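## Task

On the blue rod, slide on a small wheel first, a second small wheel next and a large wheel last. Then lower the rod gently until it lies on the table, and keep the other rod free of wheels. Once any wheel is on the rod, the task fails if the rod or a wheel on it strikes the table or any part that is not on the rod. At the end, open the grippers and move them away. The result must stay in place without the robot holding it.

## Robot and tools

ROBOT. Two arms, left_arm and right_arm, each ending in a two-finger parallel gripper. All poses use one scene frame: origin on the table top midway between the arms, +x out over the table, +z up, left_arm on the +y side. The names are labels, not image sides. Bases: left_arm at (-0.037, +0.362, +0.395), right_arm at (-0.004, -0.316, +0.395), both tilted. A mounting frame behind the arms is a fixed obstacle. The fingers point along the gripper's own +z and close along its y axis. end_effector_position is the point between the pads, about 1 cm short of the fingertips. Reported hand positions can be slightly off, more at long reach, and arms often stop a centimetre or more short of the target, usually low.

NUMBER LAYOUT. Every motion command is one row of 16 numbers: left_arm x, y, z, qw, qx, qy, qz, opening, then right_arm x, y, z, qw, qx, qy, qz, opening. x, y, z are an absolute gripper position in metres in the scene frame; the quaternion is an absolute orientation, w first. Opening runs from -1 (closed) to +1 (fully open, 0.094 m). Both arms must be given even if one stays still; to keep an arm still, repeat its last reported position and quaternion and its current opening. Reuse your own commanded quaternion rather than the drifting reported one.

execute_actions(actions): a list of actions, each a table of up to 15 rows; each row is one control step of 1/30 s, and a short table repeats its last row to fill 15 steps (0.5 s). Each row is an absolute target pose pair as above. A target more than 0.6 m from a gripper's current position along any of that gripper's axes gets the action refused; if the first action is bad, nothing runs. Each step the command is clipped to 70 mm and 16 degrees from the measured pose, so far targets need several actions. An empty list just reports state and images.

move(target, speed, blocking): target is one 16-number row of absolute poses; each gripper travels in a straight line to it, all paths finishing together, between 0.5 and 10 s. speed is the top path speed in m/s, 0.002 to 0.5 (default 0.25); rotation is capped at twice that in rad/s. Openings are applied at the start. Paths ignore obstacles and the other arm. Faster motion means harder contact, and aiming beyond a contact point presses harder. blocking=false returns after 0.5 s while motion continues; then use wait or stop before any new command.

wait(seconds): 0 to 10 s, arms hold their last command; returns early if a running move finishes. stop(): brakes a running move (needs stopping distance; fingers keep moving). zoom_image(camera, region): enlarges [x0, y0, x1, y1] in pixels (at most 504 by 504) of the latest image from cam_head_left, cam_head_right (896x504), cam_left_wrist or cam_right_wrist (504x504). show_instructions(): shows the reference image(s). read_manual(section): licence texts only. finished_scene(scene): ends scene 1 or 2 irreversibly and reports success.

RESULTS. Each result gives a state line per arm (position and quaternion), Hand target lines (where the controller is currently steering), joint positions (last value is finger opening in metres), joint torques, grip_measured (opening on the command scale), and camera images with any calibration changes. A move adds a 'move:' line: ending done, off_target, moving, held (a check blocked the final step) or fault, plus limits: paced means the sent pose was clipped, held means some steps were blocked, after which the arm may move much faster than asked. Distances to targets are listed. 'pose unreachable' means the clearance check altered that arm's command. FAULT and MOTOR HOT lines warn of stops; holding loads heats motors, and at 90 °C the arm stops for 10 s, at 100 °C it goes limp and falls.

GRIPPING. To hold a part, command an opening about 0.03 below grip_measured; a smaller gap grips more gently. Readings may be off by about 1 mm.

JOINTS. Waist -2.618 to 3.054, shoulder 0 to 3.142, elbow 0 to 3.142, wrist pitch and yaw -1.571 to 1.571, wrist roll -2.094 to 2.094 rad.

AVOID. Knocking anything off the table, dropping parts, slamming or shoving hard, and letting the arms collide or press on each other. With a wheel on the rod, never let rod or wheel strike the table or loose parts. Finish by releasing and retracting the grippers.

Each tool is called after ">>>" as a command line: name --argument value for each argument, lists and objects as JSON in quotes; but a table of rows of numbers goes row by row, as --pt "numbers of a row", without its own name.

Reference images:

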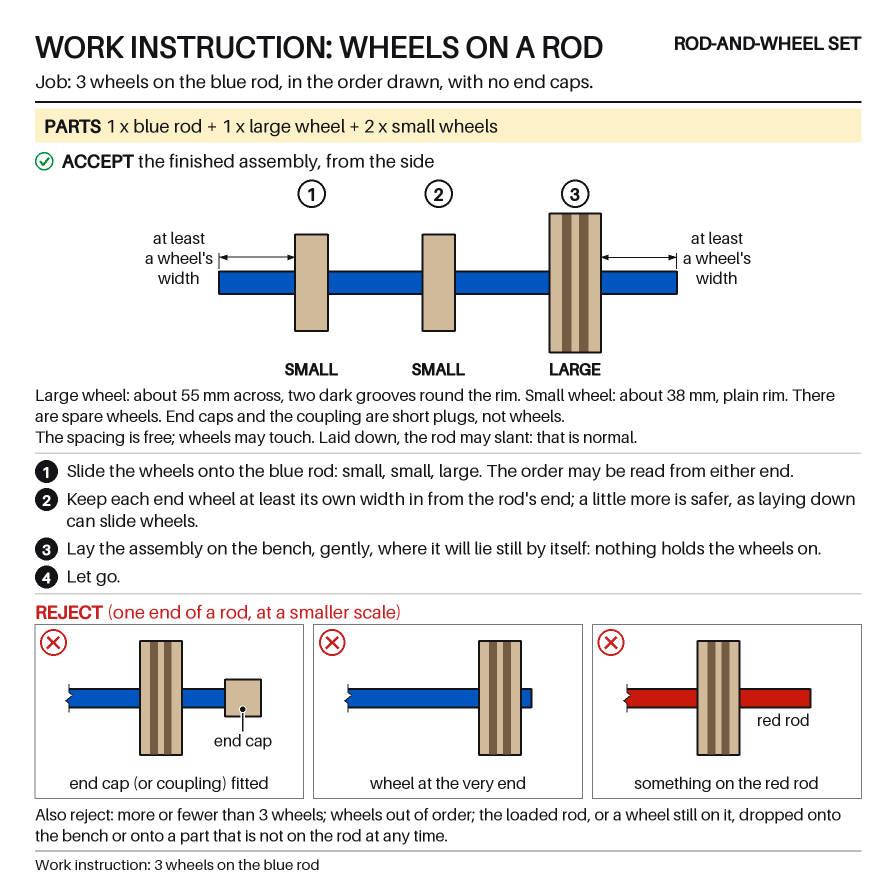

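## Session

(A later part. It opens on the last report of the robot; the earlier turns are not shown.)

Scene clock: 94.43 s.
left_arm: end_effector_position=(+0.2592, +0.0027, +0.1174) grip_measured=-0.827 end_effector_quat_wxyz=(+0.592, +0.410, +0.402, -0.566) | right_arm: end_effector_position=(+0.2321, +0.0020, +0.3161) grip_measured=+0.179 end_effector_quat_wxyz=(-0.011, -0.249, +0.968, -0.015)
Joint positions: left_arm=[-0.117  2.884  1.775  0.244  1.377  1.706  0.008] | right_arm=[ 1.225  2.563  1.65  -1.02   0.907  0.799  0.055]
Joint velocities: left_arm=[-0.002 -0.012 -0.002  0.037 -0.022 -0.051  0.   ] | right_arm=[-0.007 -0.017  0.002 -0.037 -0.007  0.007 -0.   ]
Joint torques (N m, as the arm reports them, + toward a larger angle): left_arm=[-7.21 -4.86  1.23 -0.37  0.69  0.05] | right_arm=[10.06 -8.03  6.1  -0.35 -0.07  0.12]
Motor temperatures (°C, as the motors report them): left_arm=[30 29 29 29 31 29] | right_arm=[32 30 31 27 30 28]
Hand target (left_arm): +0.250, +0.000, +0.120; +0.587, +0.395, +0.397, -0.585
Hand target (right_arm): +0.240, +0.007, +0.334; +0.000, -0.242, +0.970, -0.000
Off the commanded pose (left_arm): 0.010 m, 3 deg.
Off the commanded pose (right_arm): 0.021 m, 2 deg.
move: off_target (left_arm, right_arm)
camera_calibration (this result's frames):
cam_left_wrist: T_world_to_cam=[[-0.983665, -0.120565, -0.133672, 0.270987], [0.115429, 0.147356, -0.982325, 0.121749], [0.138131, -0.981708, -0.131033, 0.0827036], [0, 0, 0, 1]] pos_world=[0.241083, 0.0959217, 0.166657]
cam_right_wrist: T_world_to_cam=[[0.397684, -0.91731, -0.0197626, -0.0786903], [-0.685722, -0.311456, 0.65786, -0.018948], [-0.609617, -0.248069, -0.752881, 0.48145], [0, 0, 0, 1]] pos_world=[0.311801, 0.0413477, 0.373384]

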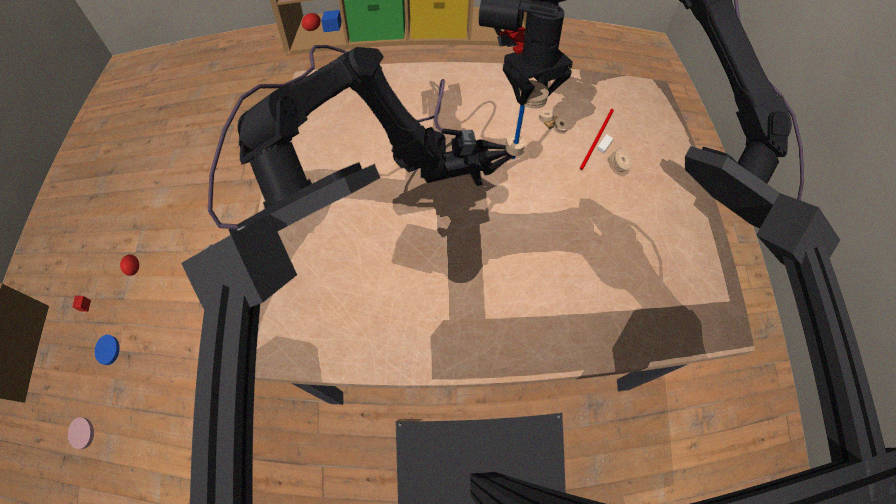

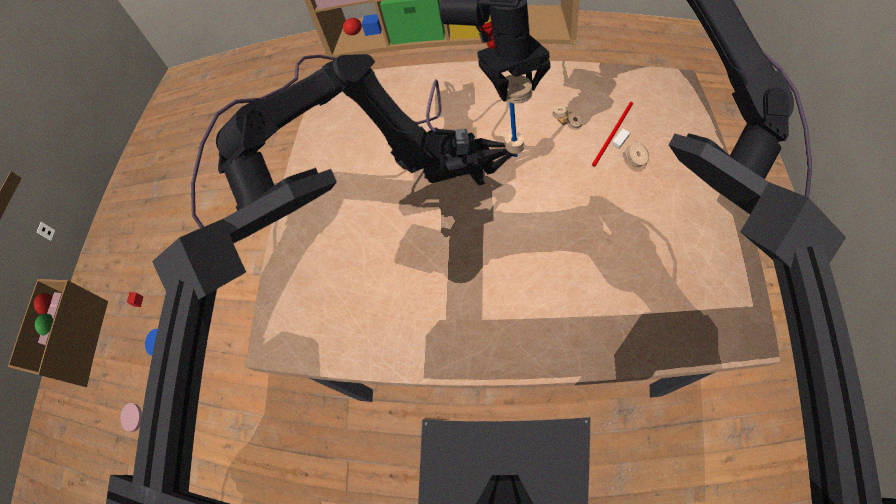

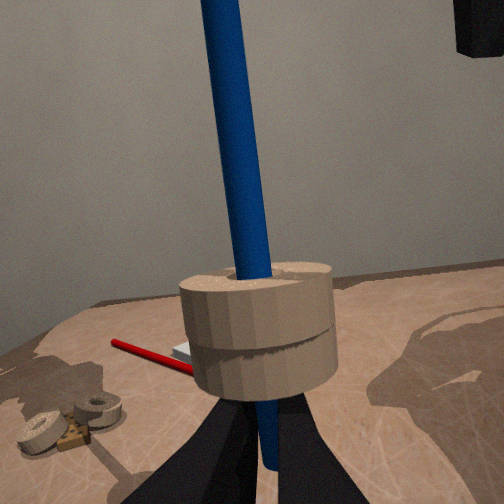

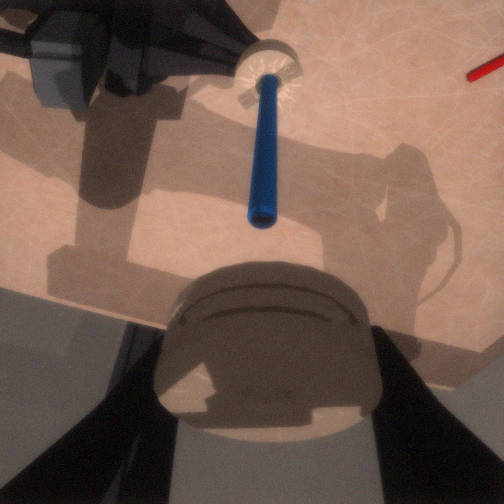

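>>> move --target '[0.25,0.0,0.12,0.5865,0.3955,0.3955,-0.5865,-0.9, 0.249,0.017,0.32,0,-0.242,0.970,0,0.05]' --speed 0.05

>>> move --target '[0.25,0.0,0.12,0.5865,0.3955,0.3955,-0.5865,-0.9, 0.246,0.016,0.274,0,-0.242,0.970,0,0.05]' --speed 0.04

Scene clock: 95.50 s.
left_arm: end_effector_position=(+0.2593, +0.0027, +0.1174) grip_measured=-0.827 end_effector_quat_wxyz=(+0.592, +0.410, +0.401, -0.566) | right_arm: end_effector_position=(+0.2480, +0.0089, +0.3176) grip_measured=+0.179 end_effector_quat_wxyz=(-0.009, -0.243, +0.970, -0.006)
Joint positions: left_arm=[-0.117  2.884  1.775  0.245  1.377  1.706  0.008] | right_arm=[ 1.207  2.563  1.702 -1.02   0.906  0.762  0.055]
Joint velocities: left_arm=[-0.012 -0.002  0.002 -0.007  0.007  0.051 -0.   ] | right_arm=[ 0.012 -0.012 -0.017 -0.007  0.037 -0.007 -0.001]
Joint torques (N m, as the arm reports them, + toward a larger angle): left_arm=[-7.28 -4.89  1.23 -0.35  0.69  0.03] | right_arm=[ 9.27 -5.5   6.14 -0.04  0.02 -0.06]
Motor temperatures (°C, as the motors report them): left_arm=[30 29 29 29 31 29] | right_arm=[32 30 31 27 30 28]
Hand target (left_arm): +0.250, +0.000, +0.120; +0.587, +0.395, +0.397, -0.585
Hand target (right_arm): +0.249, +0.017, +0.320; +0.000, -0.242, +0.970, +0.000
Off the commanded pose (left_arm): 0.010 m, 3 deg.
Off the commanded pose (right_arm): 0.008 m, 1 deg.
move: off_target (left_arm)
camera_calibration (this result's frames):
cam_left_wrist: T_world_to_cam=[[-0.98353, -0.120948, -0.134317, 0.271105], [0.116013, 0.147424, -0.982246, 0.121571], [0.138602, -0.981651, -0.130964, 0.0825594], [0, 0, 0, 1]] pos_world=[0.241093, 0.0959116, 0.166639]
cam_right_wrist: T_world_to_cam=[[0.384917, -0.922164, -0.0381058, -0.0696848], [-0.690067, -0.314964, 0.651617, -0.0037738], [-0.6129, -0.224523, -0.75759, 0.496168], [0, 0, 0, 1]] pos_world=[0.32832, 0.0459519, 0.375696]

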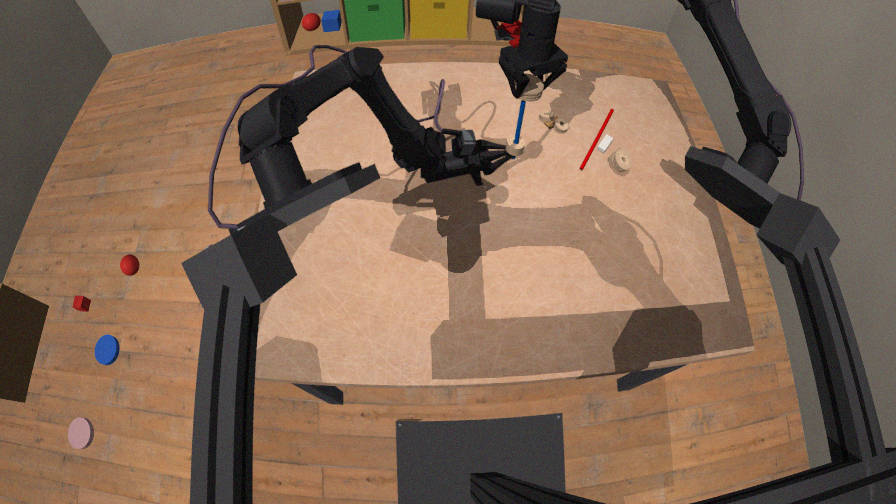

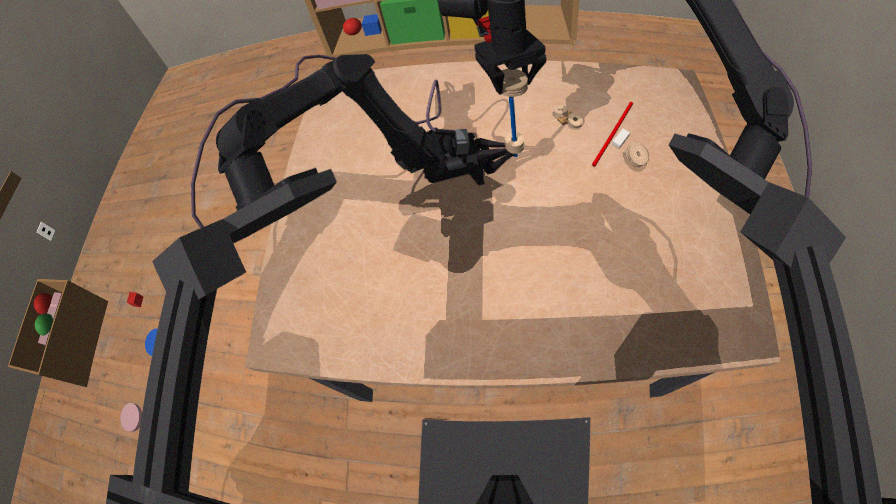

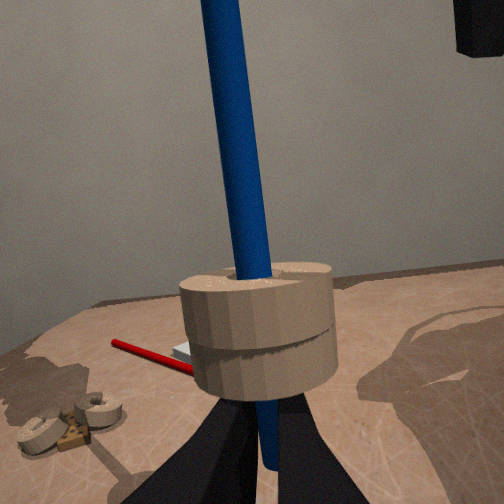

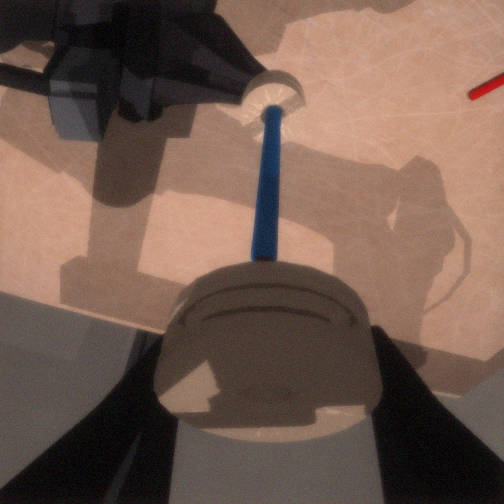

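Scene clock: 97.03 s.
left_arm: end_effector_position=(+0.2593, +0.0028, +0.1176) grip_measured=-0.827 end_effector_quat_wxyz=(+0.592, +0.410, +0.401, -0.566) | right_arm: end_effector_position=(+0.2505, +0.0128, +0.2730) grip_measured=+0.179 end_effector_quat_wxyz=(-0.011, -0.234, +0.972, +0.001)
Joint positions: left_arm=[-0.117  2.884  1.775  0.244  1.378  1.706  0.008] | right_arm=[ 1.119  2.584  1.634 -0.807  0.917  0.629  0.055]
Joint velocities: left_arm=[ 0.007  0.002 -0.022  0.007 -0.007  0.022 -0.001] | right_arm=[-0.002 -0.022 -0.002 -0.007  0.037 -0.007 -0.001]
Joint torques (N m, as the arm reports them, + toward a larger angle): left_arm=[-7.2  -4.9   1.22 -0.35  0.66  0.02] | right_arm=[ 9.65 -6.03  2.54  0.04  0.07 -0.05]
Motor temperatures (°C, as the motors report them): left_arm=[30 29 29 29 31 29] | right_arm=[32 30 31 27 30 28]
Hand target (left_arm): +0.250, +0.000, +0.120; +0.587, +0.395, +0.397, -0.585
Hand target (right_arm): +0.246, +0.016, +0.274; -0.001, -0.242, +0.970, -0.000
Off the commanded pose (left_arm): 0.010 m, 3 deg.
Off the commanded pose (right_arm): 0.006 m, 2 deg.
move: off_target (left_arm)
camera_calibration (this result's frames):
cam_left_wrist: T_world_to_cam=[[-0.983587, -0.121016, -0.133831, 0.271079], [0.115679, 0.146284, -0.982456, 0.121869], [0.13847, -0.981813, -0.129884, 0.0825646], [0, 0, 0, 1]] pos_world=[0.241099, 0.0960403, 0.166733]
cam_right_wrist: T_world_to_cam=[[0.368312, -0.928286, -0.0512878, -0.060922], [-0.690826, -0.31018, 0.653106, 0.0279296], [-0.622178, -0.205116, -0.755528, 0.466215], [0, 0, 0, 1]] pos_world=[0.331801, 0.0477383, 0.330873]

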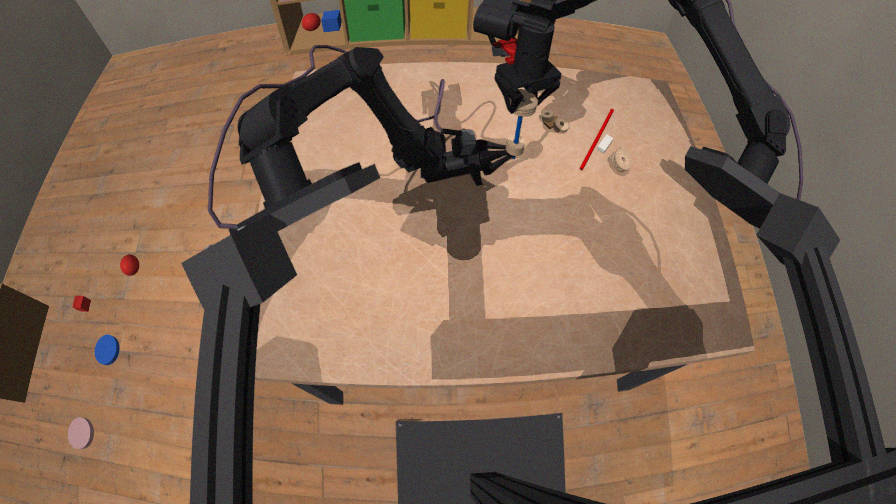

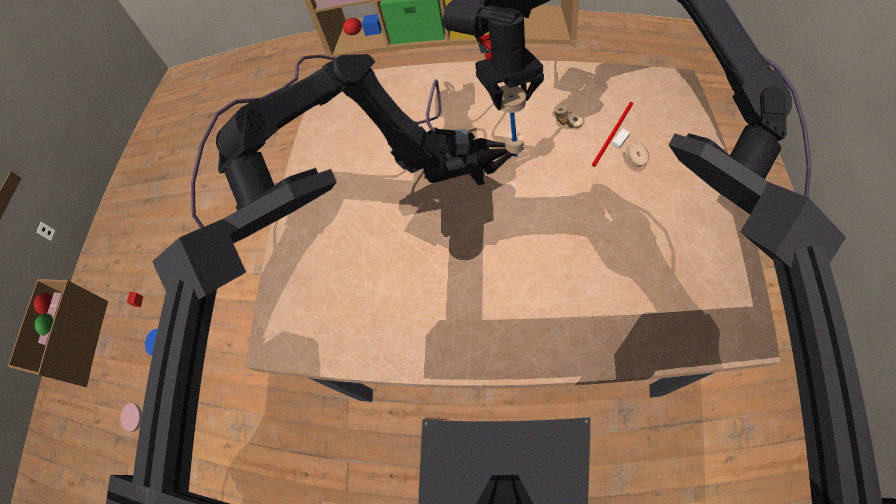

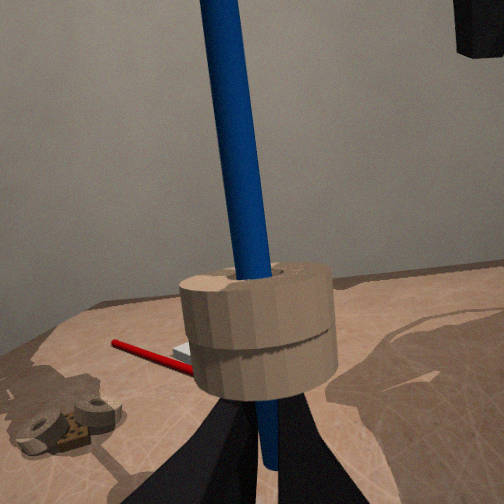

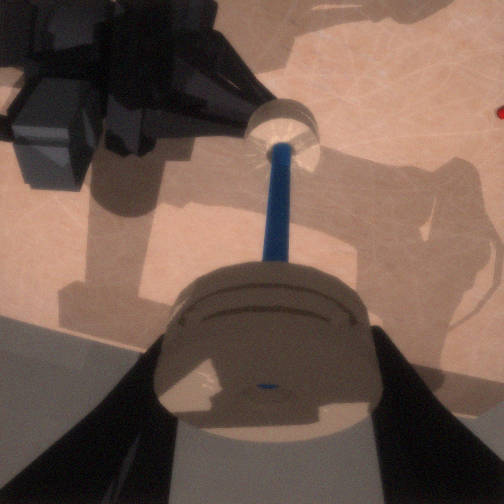

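In. Lower, release, retreat upward well.

>>> move --target '[0.25,0.0,0.12,0.5865,0.3955,0.3955,-0.5865,-0.9, 0.254,0.010,0.215,0,-0.242,0.970,0,0.05]' --speed 0.05

>>> move --target '[0.25,0.0,0.12,0.5865,0.3955,0.3955,-0.5865,-0.9, 0.254,0.010,0.215,0,-0.242,0.970,0,0.5]' --speed 0.05

>>> move --target '[0.25,0.0,0.12,0.5865,0.3955,0.3955,-0.5865,-0.9, 0.25,0.012,0.35,0,-0.242,0.970,0,0.5]' --speed 0.15

>>> move --target '[0.25,0.0,0.12,0.5865,0.3955,0.3955,-0.5865,-0.9, 0.3,-0.22,0.35,0,-0.242,0.970,0,0.5]' --speed 0.3

Scene clock: 98.77 s.
left_arm: end_effector_position=(+0.2593, +0.0022, +0.1160) grip_measured=-0.827 end_effector_quat_wxyz=(+0.589, +0.412, +0.405, -0.566) | right_arm: end_effector_position=(+0.2535, +0.0078, +0.2142) grip_measured=+0.179 end_effector_quat_wxyz=(-0.016, -0.239, +0.971, +0.005)
Joint positions: left_arm=[-0.117  2.884  1.775  0.246  1.369  1.699  0.008] | right_arm=[ 0.995  2.615  1.554 -0.539  0.917  0.419  0.055]
Joint velocities: left_arm=[-0.017  0.017  0.012 -0.051  0.037 -0.095  0.   ] | right_arm=[-0.022 -0.002 -0.017  0.007  0.022 -0.081 -0.   ]
Joint torques (N m, as the arm reports them, + toward a larger angle): left_arm=[-7.16 -4.85  1.15 -0.36  0.71  0.08] | right_arm=[ 9.42 -6.3   2.29  0.12  0.24 -0.08]
Motor temperatures (°C, as the motors report them): left_arm=[30 29 29 29 31 29] | right_arm=[33 30 31 27 30 28]
Hand target (left_arm): +0.250, +0.000, +0.120; +0.587, +0.395, +0.397, -0.585
Hand target (right_arm): +0.254, +0.010, +0.216; -0.001, -0.242, +0.970, -0.000
Off the commanded pose (left_arm): 0.010 m, 3 deg.
Off the commanded pose (right_arm): 0.002 m, 2 deg.
move: off_target (left_arm)
camera_calibration (this result's frames):
cam_left_wrist: T_world_to_cam=[[-0.984465, -0.11758, -0.130396, 0.270629], [0.111511, 0.154948, -0.981609, 0.121396], [0.135622, -0.980901, -0.139429, 0.0836633], [0, 0, 0, 1]] pos_world=[0.241541, 0.0950758, 0.166118]
cam_right_wrist: T_world_to_cam=[[0.377459, -0.924054, -0.0604059, -0.070048], [-0.679285, -0.320628, 0.660128, 0.0625356], [-0.629362, -0.208139, -0.74872, 0.423025], [0, 0, 0, 1]] pos_world=[0.335156, 0.0433705, 0.271215]

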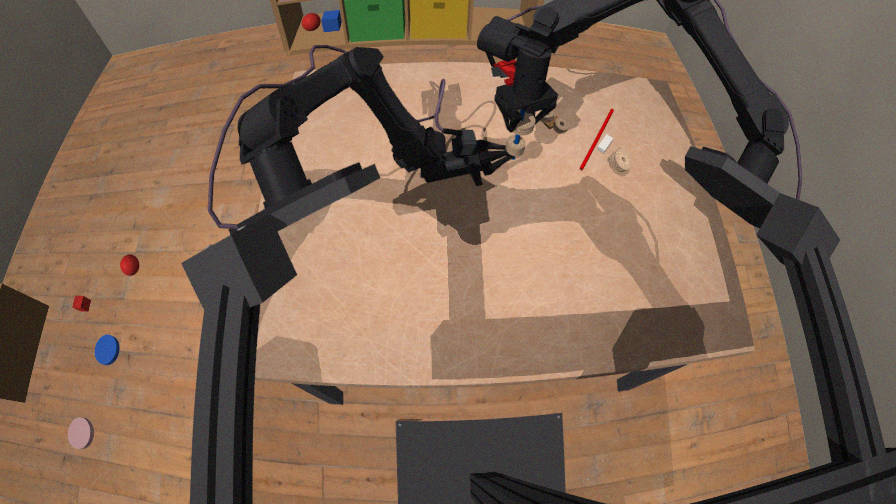

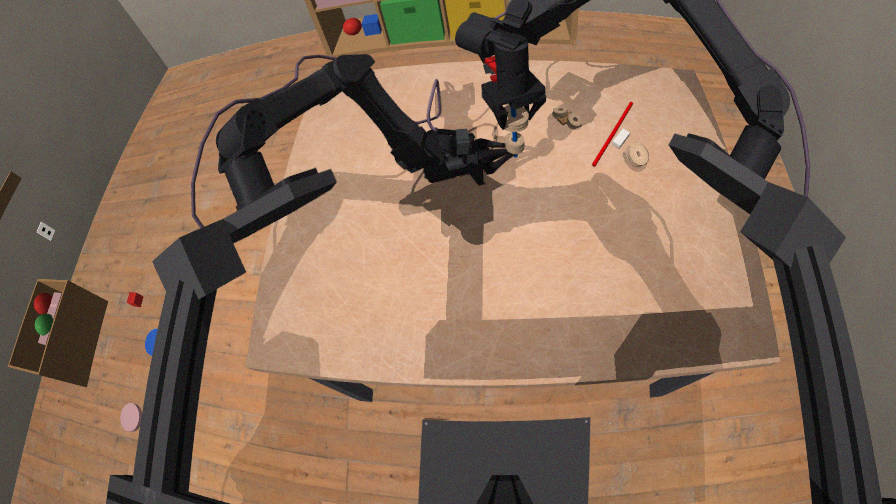

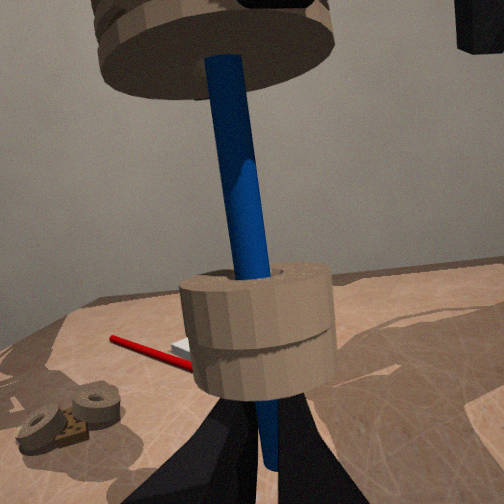

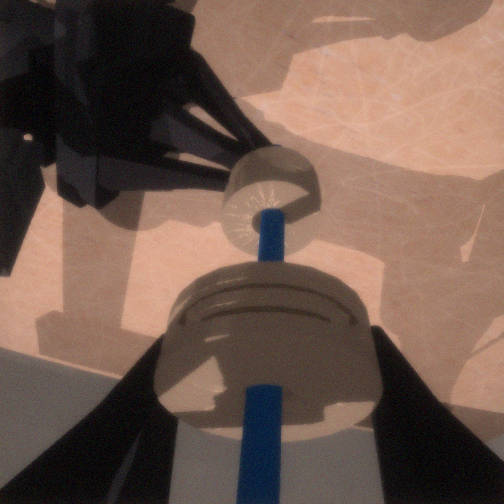

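Scene clock: 99.57 s.
left_arm: end_effector_position=(+0.2593, +0.0023, +0.1162) grip_measured=-0.827 end_effector_quat_wxyz=(+0.590, +0.412, +0.404, -0.565) | right_arm: end_effector_position=(+0.2582, +0.0065, +0.2111) grip_measured=+0.498 end_effector_quat_wxyz=(-0.011, -0.234, +0.972, +0.000)
Joint positions: left_arm=[-0.117  2.884  1.775  0.246  1.37   1.702  0.008] | right_arm=[ 0.986  2.615  1.554 -0.521  0.93   0.411  0.07 ]
Joint velocities: left_arm=[ 0.007 -0.007  0.002 -0.095 -0.051  0.051 -0.   ] | right_arm=[-0.007 -0.017  0.007  0.022 -0.022 -0.007 -0.   ]
Joint torques (N m, as the arm reports them, + toward a larger angle): left_arm=[-7.22 -4.82  1.16 -0.33  0.7   0.08] | right_arm=[ 9.94 -6.19  1.92 -0.02  0.13 -0.09]
Motor temperatures (°C, as the motors report them): left_arm=[30 29 29 29 31 29] | right_arm=[33 30 31 27 30 28]
Hand target (left_arm): +0.250, +0.000, +0.120; +0.587, +0.395, +0.397, -0.585
Hand target (right_arm): +0.254, +0.010, +0.215; -0.000, -0.242, +0.970, -0.000
Off the commanded pose (left_arm): 0.010 m, 3 deg.
Off the commanded pose (right_arm): 0.007 m, 2 deg.
move: off_target (left_arm)
camera_calibration (this result's frames):
cam_left_wrist: T_world_to_cam=[[-0.983826, -0.119152, -0.133748, 0.270947], [0.114759, 0.154042, -0.981377, 0.120696], [0.137536, -0.980854, -0.137877, 0.0830703], [0, 0, 0, 1]] pos_world=[0.241289, 0.0951715, 0.166141]
cam_right_wrist: T_world_to_cam=[[0.36731, -0.928721, -0.050598, -0.072633], [-0.691388, -0.309024, 0.65306, 0.0718998], [-0.622147, -0.204892, -0.755614, 0.423016], [0, 0, 0, 1]] pos_world=[0.339567, 0.0414356, 0.269007]

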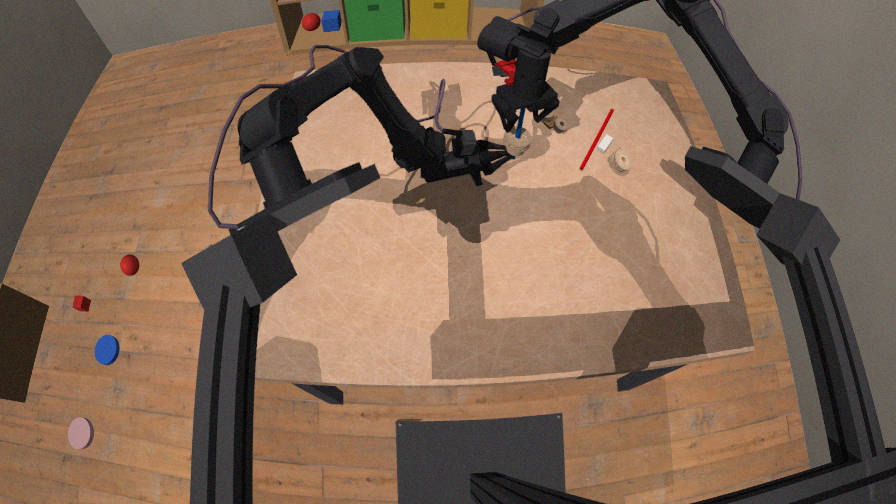

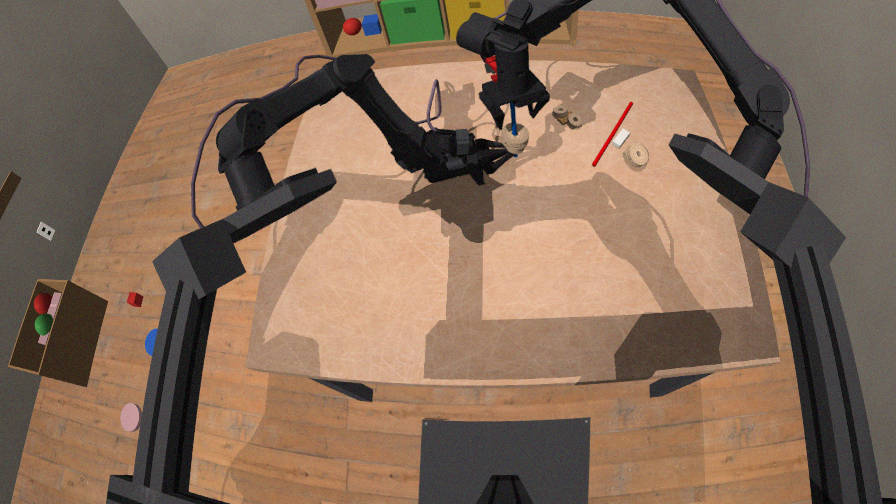

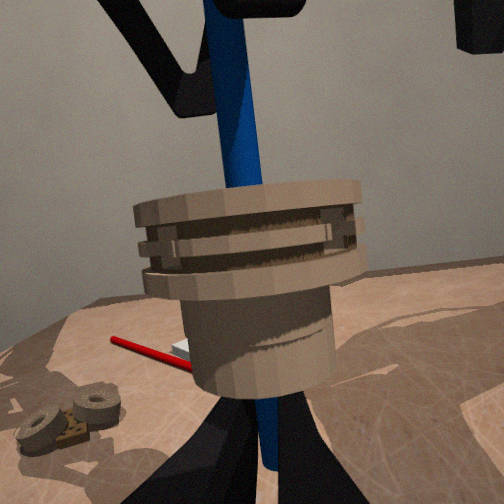

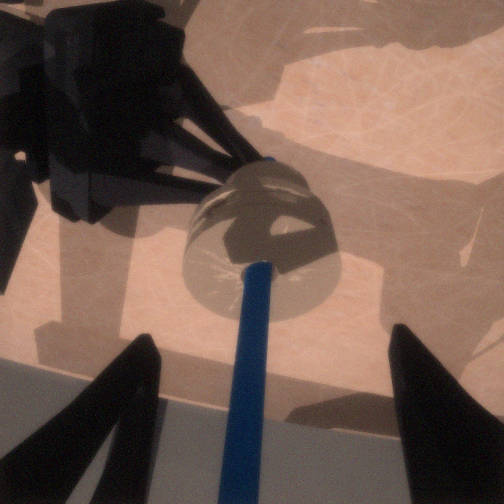

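Scene clock: 101.17 s.
left_arm: end_effector_position=(+0.2593, +0.0024, +0.1164) grip_measured=-0.827 end_effector_quat_wxyz=(+0.591, +0.412, +0.403, -0.565) | right_arm: end_effector_position=(+0.2487, +0.0075, +0.3378) grip_measured=+0.498 end_effector_quat_wxyz=(-0.004, -0.242, +0.970, -0.008)
Joint positions: left_arm=[-0.117  2.884  1.775  0.246  1.371  1.704  0.008] | right_arm=[ 1.246  2.557  1.742 -1.111  0.904  0.821  0.07 ]
Joint velocities: left_arm=[-0.002 -0.012 -0.007 -0.095  0.007 -0.007 -0.   ] | right_arm=[-0.007  0.002  0.002  0.007  0.022  0.037 -0.001]
Joint torques (N m, as the arm reports them, + toward a larger angle): left_arm=[-7.2  -4.89  1.16 -0.37  0.72  0.06] | right_arm=[10.1  -6.9   6.19 -0.31 -0.1   0.05]
Motor temperatures (°C, as the motors report them): left_arm=[30 29 29 29 31 29] | right_arm=[33 30 31 27 30 28]
Hand target (left_arm): +0.250, +0.000, +0.120; +0.587, +0.395, +0.397, -0.585
Hand target (right_arm): +0.250, +0.012, +0.349; +0.001, -0.242, +0.970, -0.001
Off the commanded pose (left_arm): 0.010 m, 3 deg.
Off the commanded pose (right_arm): 0.013 m, 1 deg.
move: off_target (left_arm, right_arm)
camera_calibration (this result's frames):
cam_left_wrist: T_world_to_cam=[[-0.983694, -0.119594, -0.134327, 0.270995], [0.115427, 0.152959, -0.981468, 0.120719], [0.137925, -0.980969, -0.136661, 0.0829258], [0, 0, 0, 1]] pos_world=[0.241205, 0.0952921, 0.166217]
cam_right_wrist: T_world_to_cam=[[0.384974, -0.922395, -0.0313421, -0.0727672], [-0.696505, -0.312641, 0.645861, -0.0134054], [-0.605538, -0.22681, -0.762811, 0.511456], [0, 0, 0, 1]] pos_world=[0.328383, 0.0446921, 0.396522]

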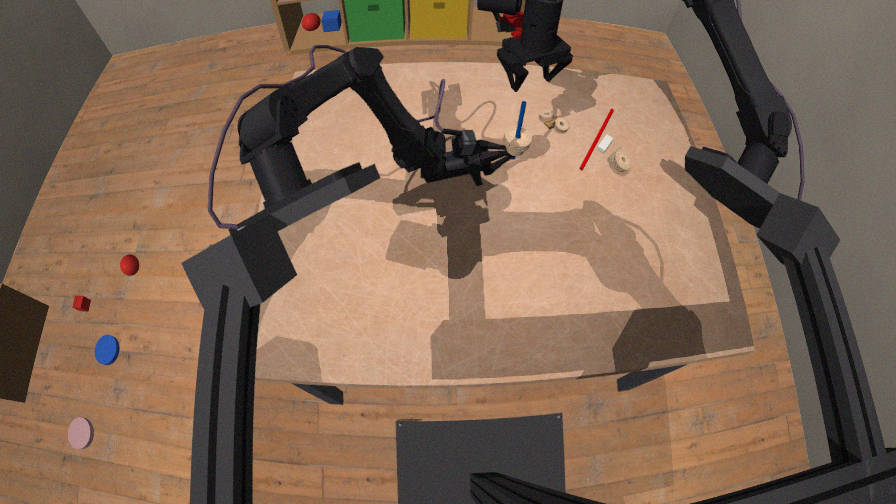

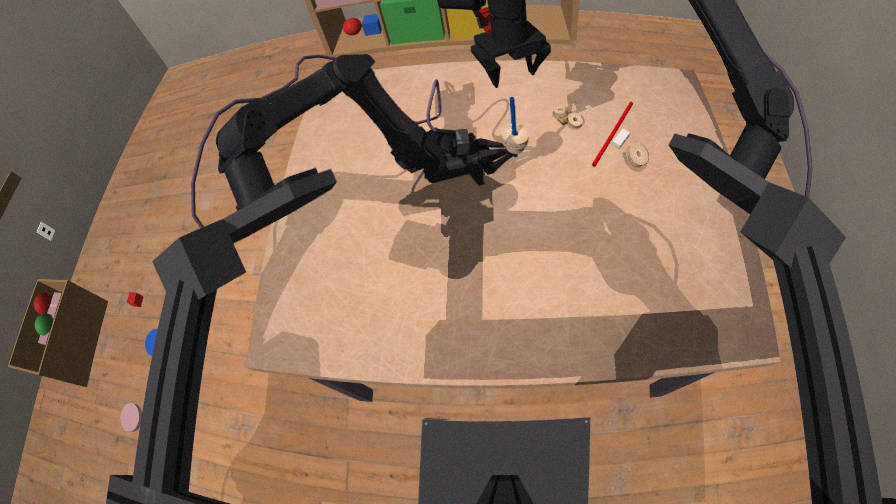

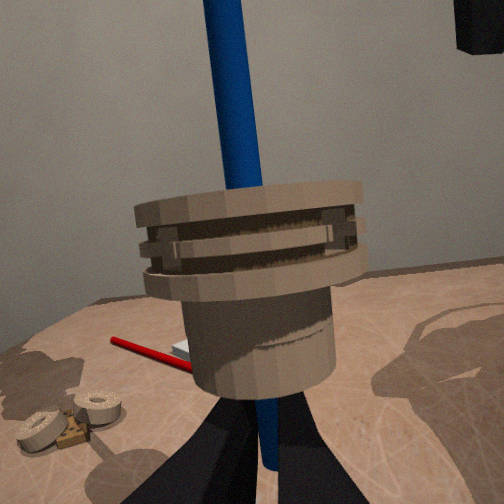

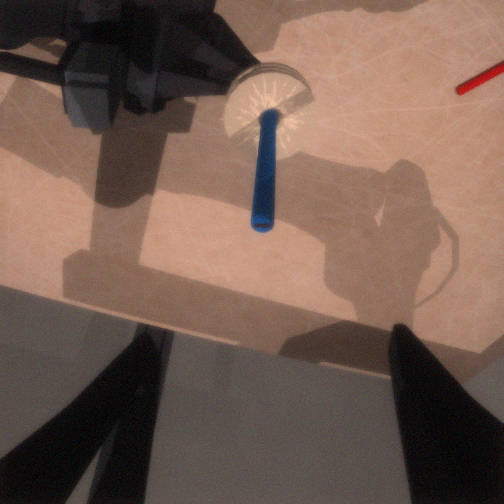

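Scene clock: 102.60 s.
left_arm: end_effector_position=(+0.2593, +0.0024, +0.1165) grip_measured=-0.827 end_effector_quat_wxyz=(+0.591, +0.412, +0.403, -0.565) | right_arm: end_effector_position=(+0.3016, -0.2199, +0.3474) grip_measured=+0.498 end_effector_quat_wxyz=(-0.009, -0.241, +0.970, -0.003)
Joint positions: left_arm=[-0.117  2.884  1.775  0.246  1.372  1.704  0.008] | right_arm=[ 1.005  1.649  1.034 -0.996  0.937  0.43   0.07 ]
Joint velocities: left_arm=[-0.012 -0.002  0.012 -0.007 -0.022 -0.022  0.001] | right_arm=[-0.002 -0.022 -0.012 -0.007  0.051 -0.066  0.   ]
Joint torques (N m, as the arm reports them, + toward a larger angle): left_arm=[-7.21 -4.87  1.17 -0.37  0.72  0.03] | right_arm=[ 5.3  -4.07  2.94  0.01  0.07 -0.01]
Motor temperatures (°C, as the motors report them): left_arm=[30 29 29 29 31 29] | right_arm=[33 30 31 27 30 28]
Hand target (left_arm): +0.250, +0.000, +0.120; +0.587, +0.395, +0.397, -0.585
Hand target (right_arm): +0.302, -0.218, +0.349; -0.001, -0.242, +0.970, +0.000
Off the commanded pose (left_arm): 0.010 m, 3 deg.
Off the commanded pose (right_arm): 0.003 m, 1 deg.
move: off_target (left_arm)
camera_calibration (this result's frames):
cam_left_wrist: T_world_to_cam=[[-0.983691, -0.119681, -0.134273, 0.271006], [0.115413, 0.152591, -0.981527, 0.120789], [0.137959, -0.981016, -0.136289, 0.0829041], [0, 0, 0, 1]] pos_world=[0.241208, 0.0953332, 0.166245]
cam_right_wrist: T_world_to_cam=[[0.382404, -0.922951, -0.0439123, -0.29756], [-0.689068, -0.316517, 0.651922, -0.0590272], [-0.615591, -0.219039, -0.757014, 0.502047], [0, 0, 0, 1]] pos_world=[0.38217, -0.183348, 0.405471]

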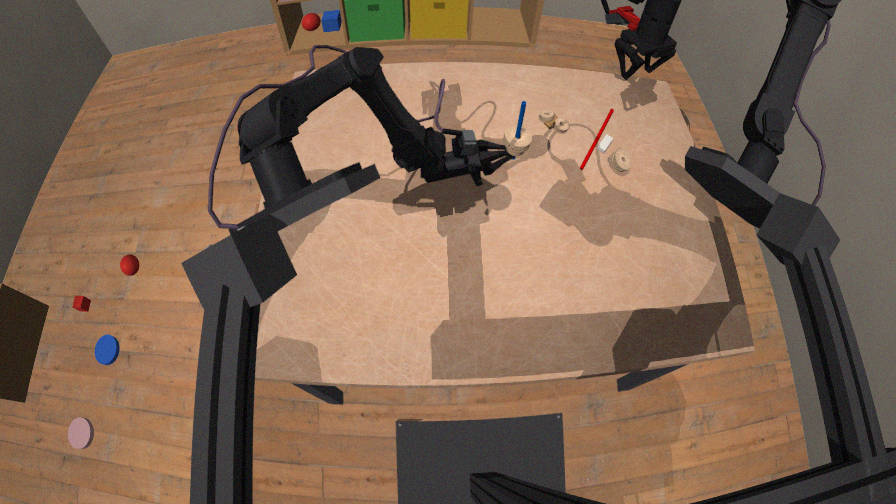

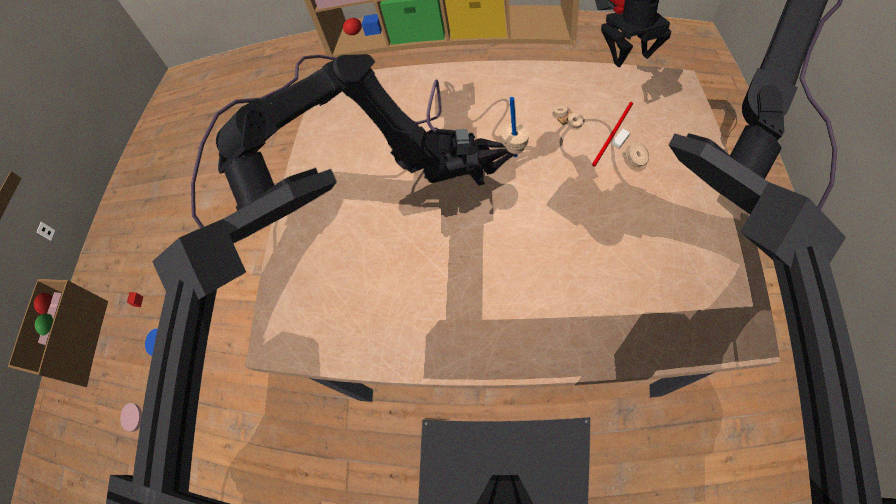

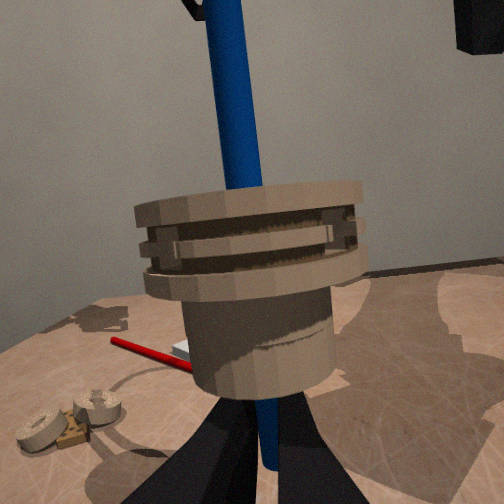

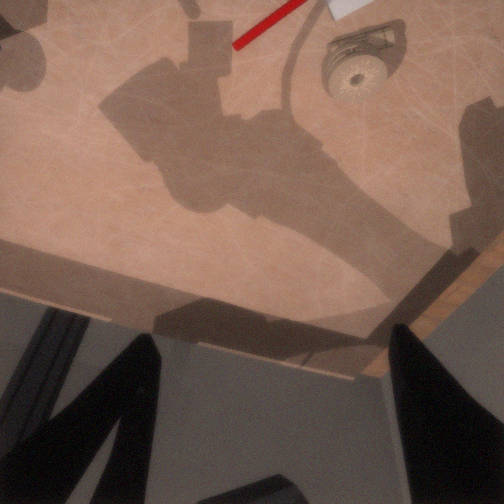

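>>> move --target '[0.2,0.08,0.08,0.177,0.685,0.685,-0.177,-0.9, 0.3,-0.22,0.35,0,-0.242,0.970,0,0.5]' --speed 0.15

Scene clock: 108.07 s.
left_arm: end_effector_position=(+0.2087, +0.0879, +0.0690) grip_measured=-0.827 end_effector_quat_wxyz=(+0.175, +0.679, +0.695, -0.160) | right_arm: end_effector_position=(+0.3018, -0.2197, +0.3474) grip_measured=+0.498 end_effector_quat_wxyz=(-0.009, -0.242, +0.970, -0.003)
Joint positions: left_arm=[-0.366  2.435  0.945  0.719 -0.244  1.412  0.008] | right_arm=[ 1.005  1.649  1.034 -0.995  0.937  0.427  0.07 ]
Joint velocities: left_arm=[ 0.002 -0.017 -0.007 -0.037 -0.022  0.037  0.   ] | right_arm=[-0.007  0.007 -0.017 -0.007  0.037  0.022  0.   ]
Joint torques (N m, as the arm reports them, + toward a larger angle): left_arm=[-8.22 -7.18 -2.66  0.2   0.36 -0.06] | right_arm=[ 5.61 -4.79  2.22  0.02  0.08  0.01]
Motor temperatures (°C, as the motors report them): left_arm=[30 29 29 29 31 29] | right_arm=[32 30 31 27 30 28]
Hand target (left_arm): +0.202, +0.081, +0.079; +0.178, +0.683, +0.687, -0.175
Hand target (right_arm): +0.300, -0.220, +0.350; -0.000, -0.242, +0.970, -0.000
Off the commanded pose (left_arm): 0.016 m, 2 deg.
Off the commanded pose (right_arm): 0.003 m, 1 deg.
move: off_target (left_arm)
camera_calibration (this result's frames):
cam_left_wrist: T_world_to_cam=[[-0.99015, 0.0630744, -0.125, 0.209745], [0.0614109, 0.997966, 0.017121, -0.0649569], [0.125825, 0.00927604, -0.992009, 0.141824], [0, 0, 0, 1]] pos_world=[0.193823, 0.0502796, 0.168021]
cam_right_wrist: T_world_to_cam=[[0.38403, -0.922258, -0.0442839, -0.297668], [-0.688773, -0.318088, 0.651469, -0.0591669], [-0.614909, -0.219682, -0.757381, 0.501935], [0, 0, 0, 1]] pos_world=[0.382205, -0.183081, 0.40552]

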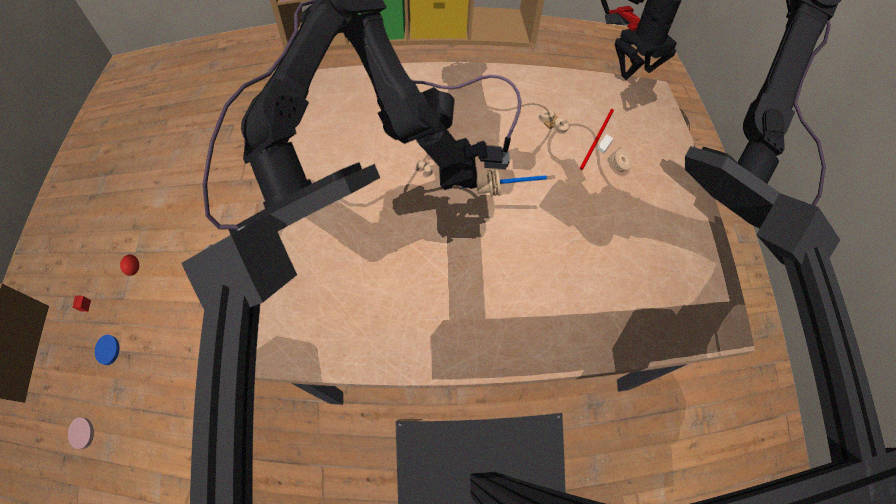

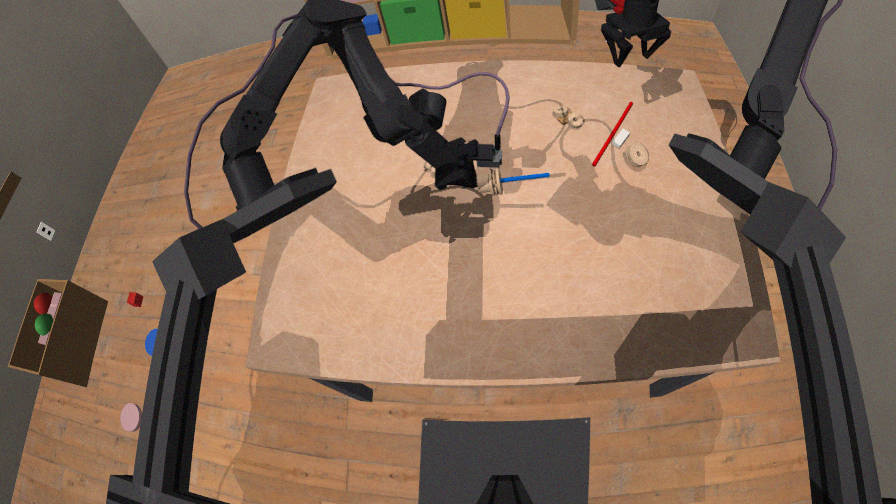

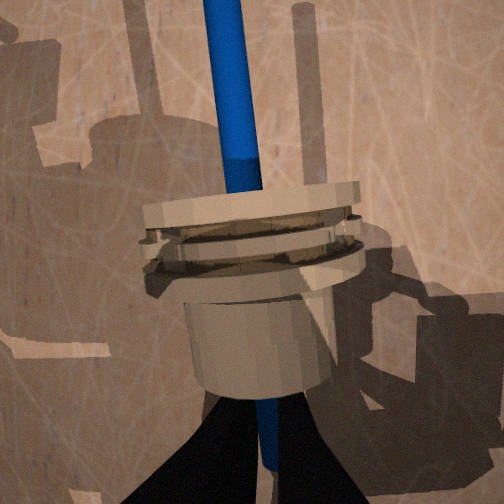

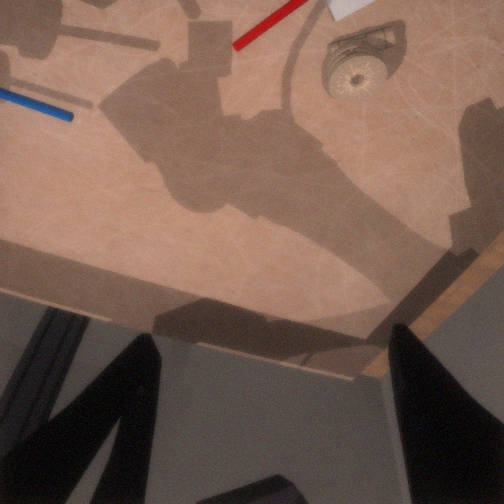

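>>> move --target '[0.2,0.08,0.034,0.177,0.685,0.685,-0.177,-0.9, 0.3,-0.22,0.35,0,-0.242,0.970,0,0.5]' --speed 0.03

Scene clock: 109.67 s.
left_arm: end_effector_position=(+0.2016, +0.0904, +0.0327) grip_measured=-0.827 end_effector_quat_wxyz=(+0.166, +0.683, +0.693, -0.162) | right_arm: end_effector_position=(+0.3018, -0.2197, +0.3474) grip_measured=+0.498 end_effector_quat_wxyz=(-0.009, -0.242, +0.970, -0.003)
Joint positions: left_arm=[-0.303  2.541  1.042  0.72  -0.207  1.459  0.008] | right_arm=[ 1.005  1.649  1.034 -0.995  0.937  0.427  0.07 ]
Joint velocities: left_arm=[-0.002 -0.027 -0.002  0.051 -0.022 -0.095 -0.   ] | right_arm=[-0.002  0.012 -0.012  0.066 -0.051 -0.022  0.001]
Joint torques (N m, as the arm reports them, + toward a larger angle): left_arm=[-6.88 -5.17  0.14  0.17  0.45  0.05] | right_arm=[ 5.48 -4.65  2.4  -0.03  0.08 -0.02]
Motor temperatures (°C, as the motors report them): left_arm=[30 29 29 29 31 29] | right_arm=[32 29 31 27 30 28]
Hand target (left_arm): +0.200, +0.080, +0.034; +0.177, +0.685, +0.685, -0.177
Hand target (right_arm): +0.300, -0.220, +0.350; -0.000, -0.242, +0.970, -0.000
Off the commanded pose (left_arm): 0.011 m, 2 deg.
Off the commanded pose (right_arm): 0.003 m, 1 deg.
move: off_target (left_arm)
camera_calibration (this result's frames):
cam_left_wrist: T_world_to_cam=[[-0.990849, 0.0761867, -0.111418, 0.196481], [0.0737105, 0.996936, 0.0261825, -0.0690673], [0.113071, 0.0177303, -0.993429, 0.108599], [0, 0, 0, 1]] pos_world=[0.187495, 0.0519609, 0.131585]
cam_right_wrist: T_world_to_cam=[[0.38403, -0.922258, -0.0442839, -0.297668], [-0.688773, -0.318088, 0.651469, -0.0591669], [-0.614909, -0.219682, -0.757381, 0.501935], [0, 0, 0, 1]] pos_world=[0.382205, -0.183081, 0.40552]

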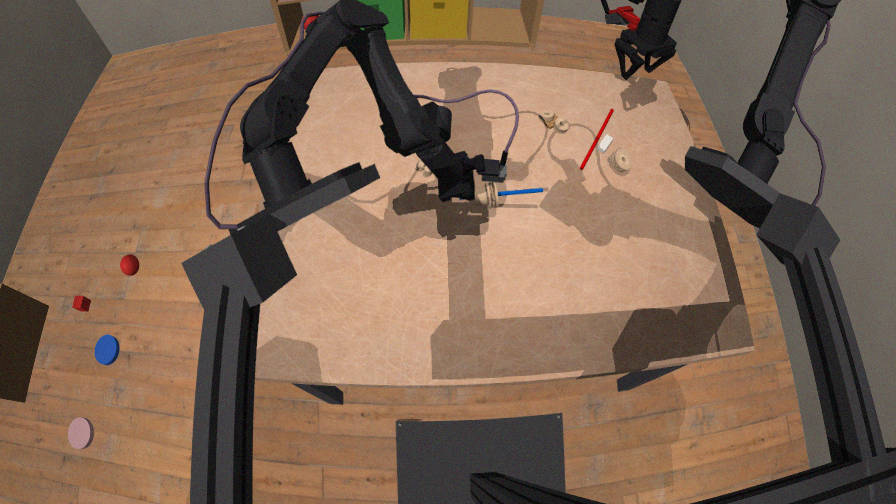

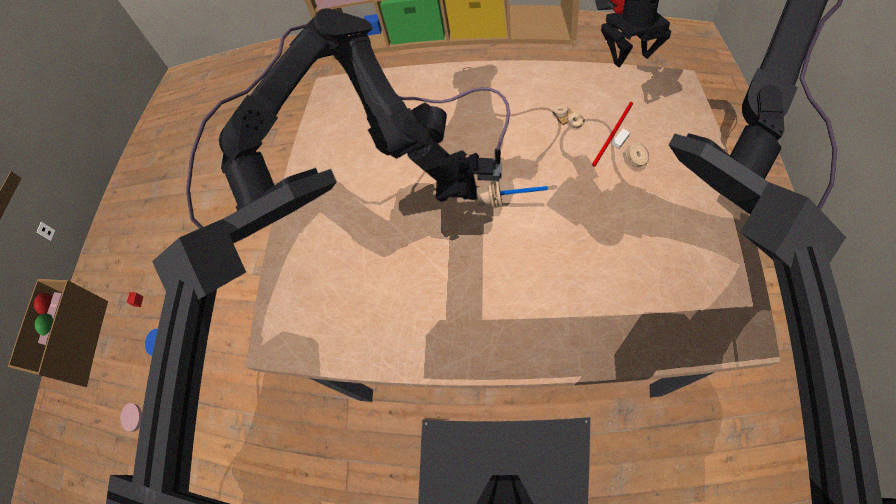

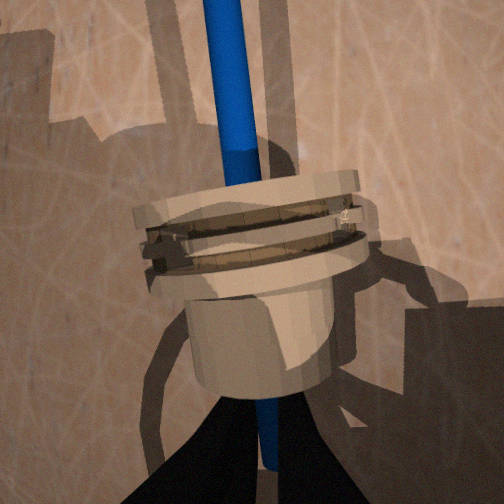

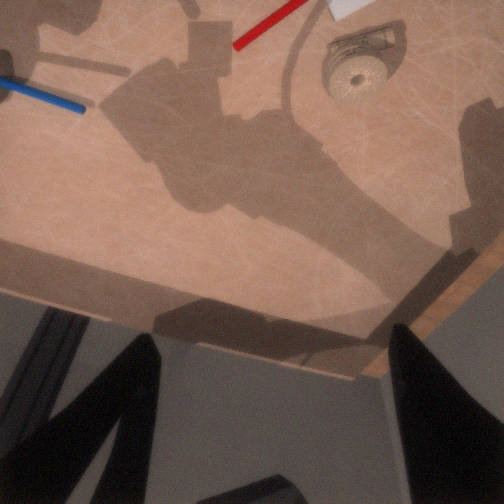

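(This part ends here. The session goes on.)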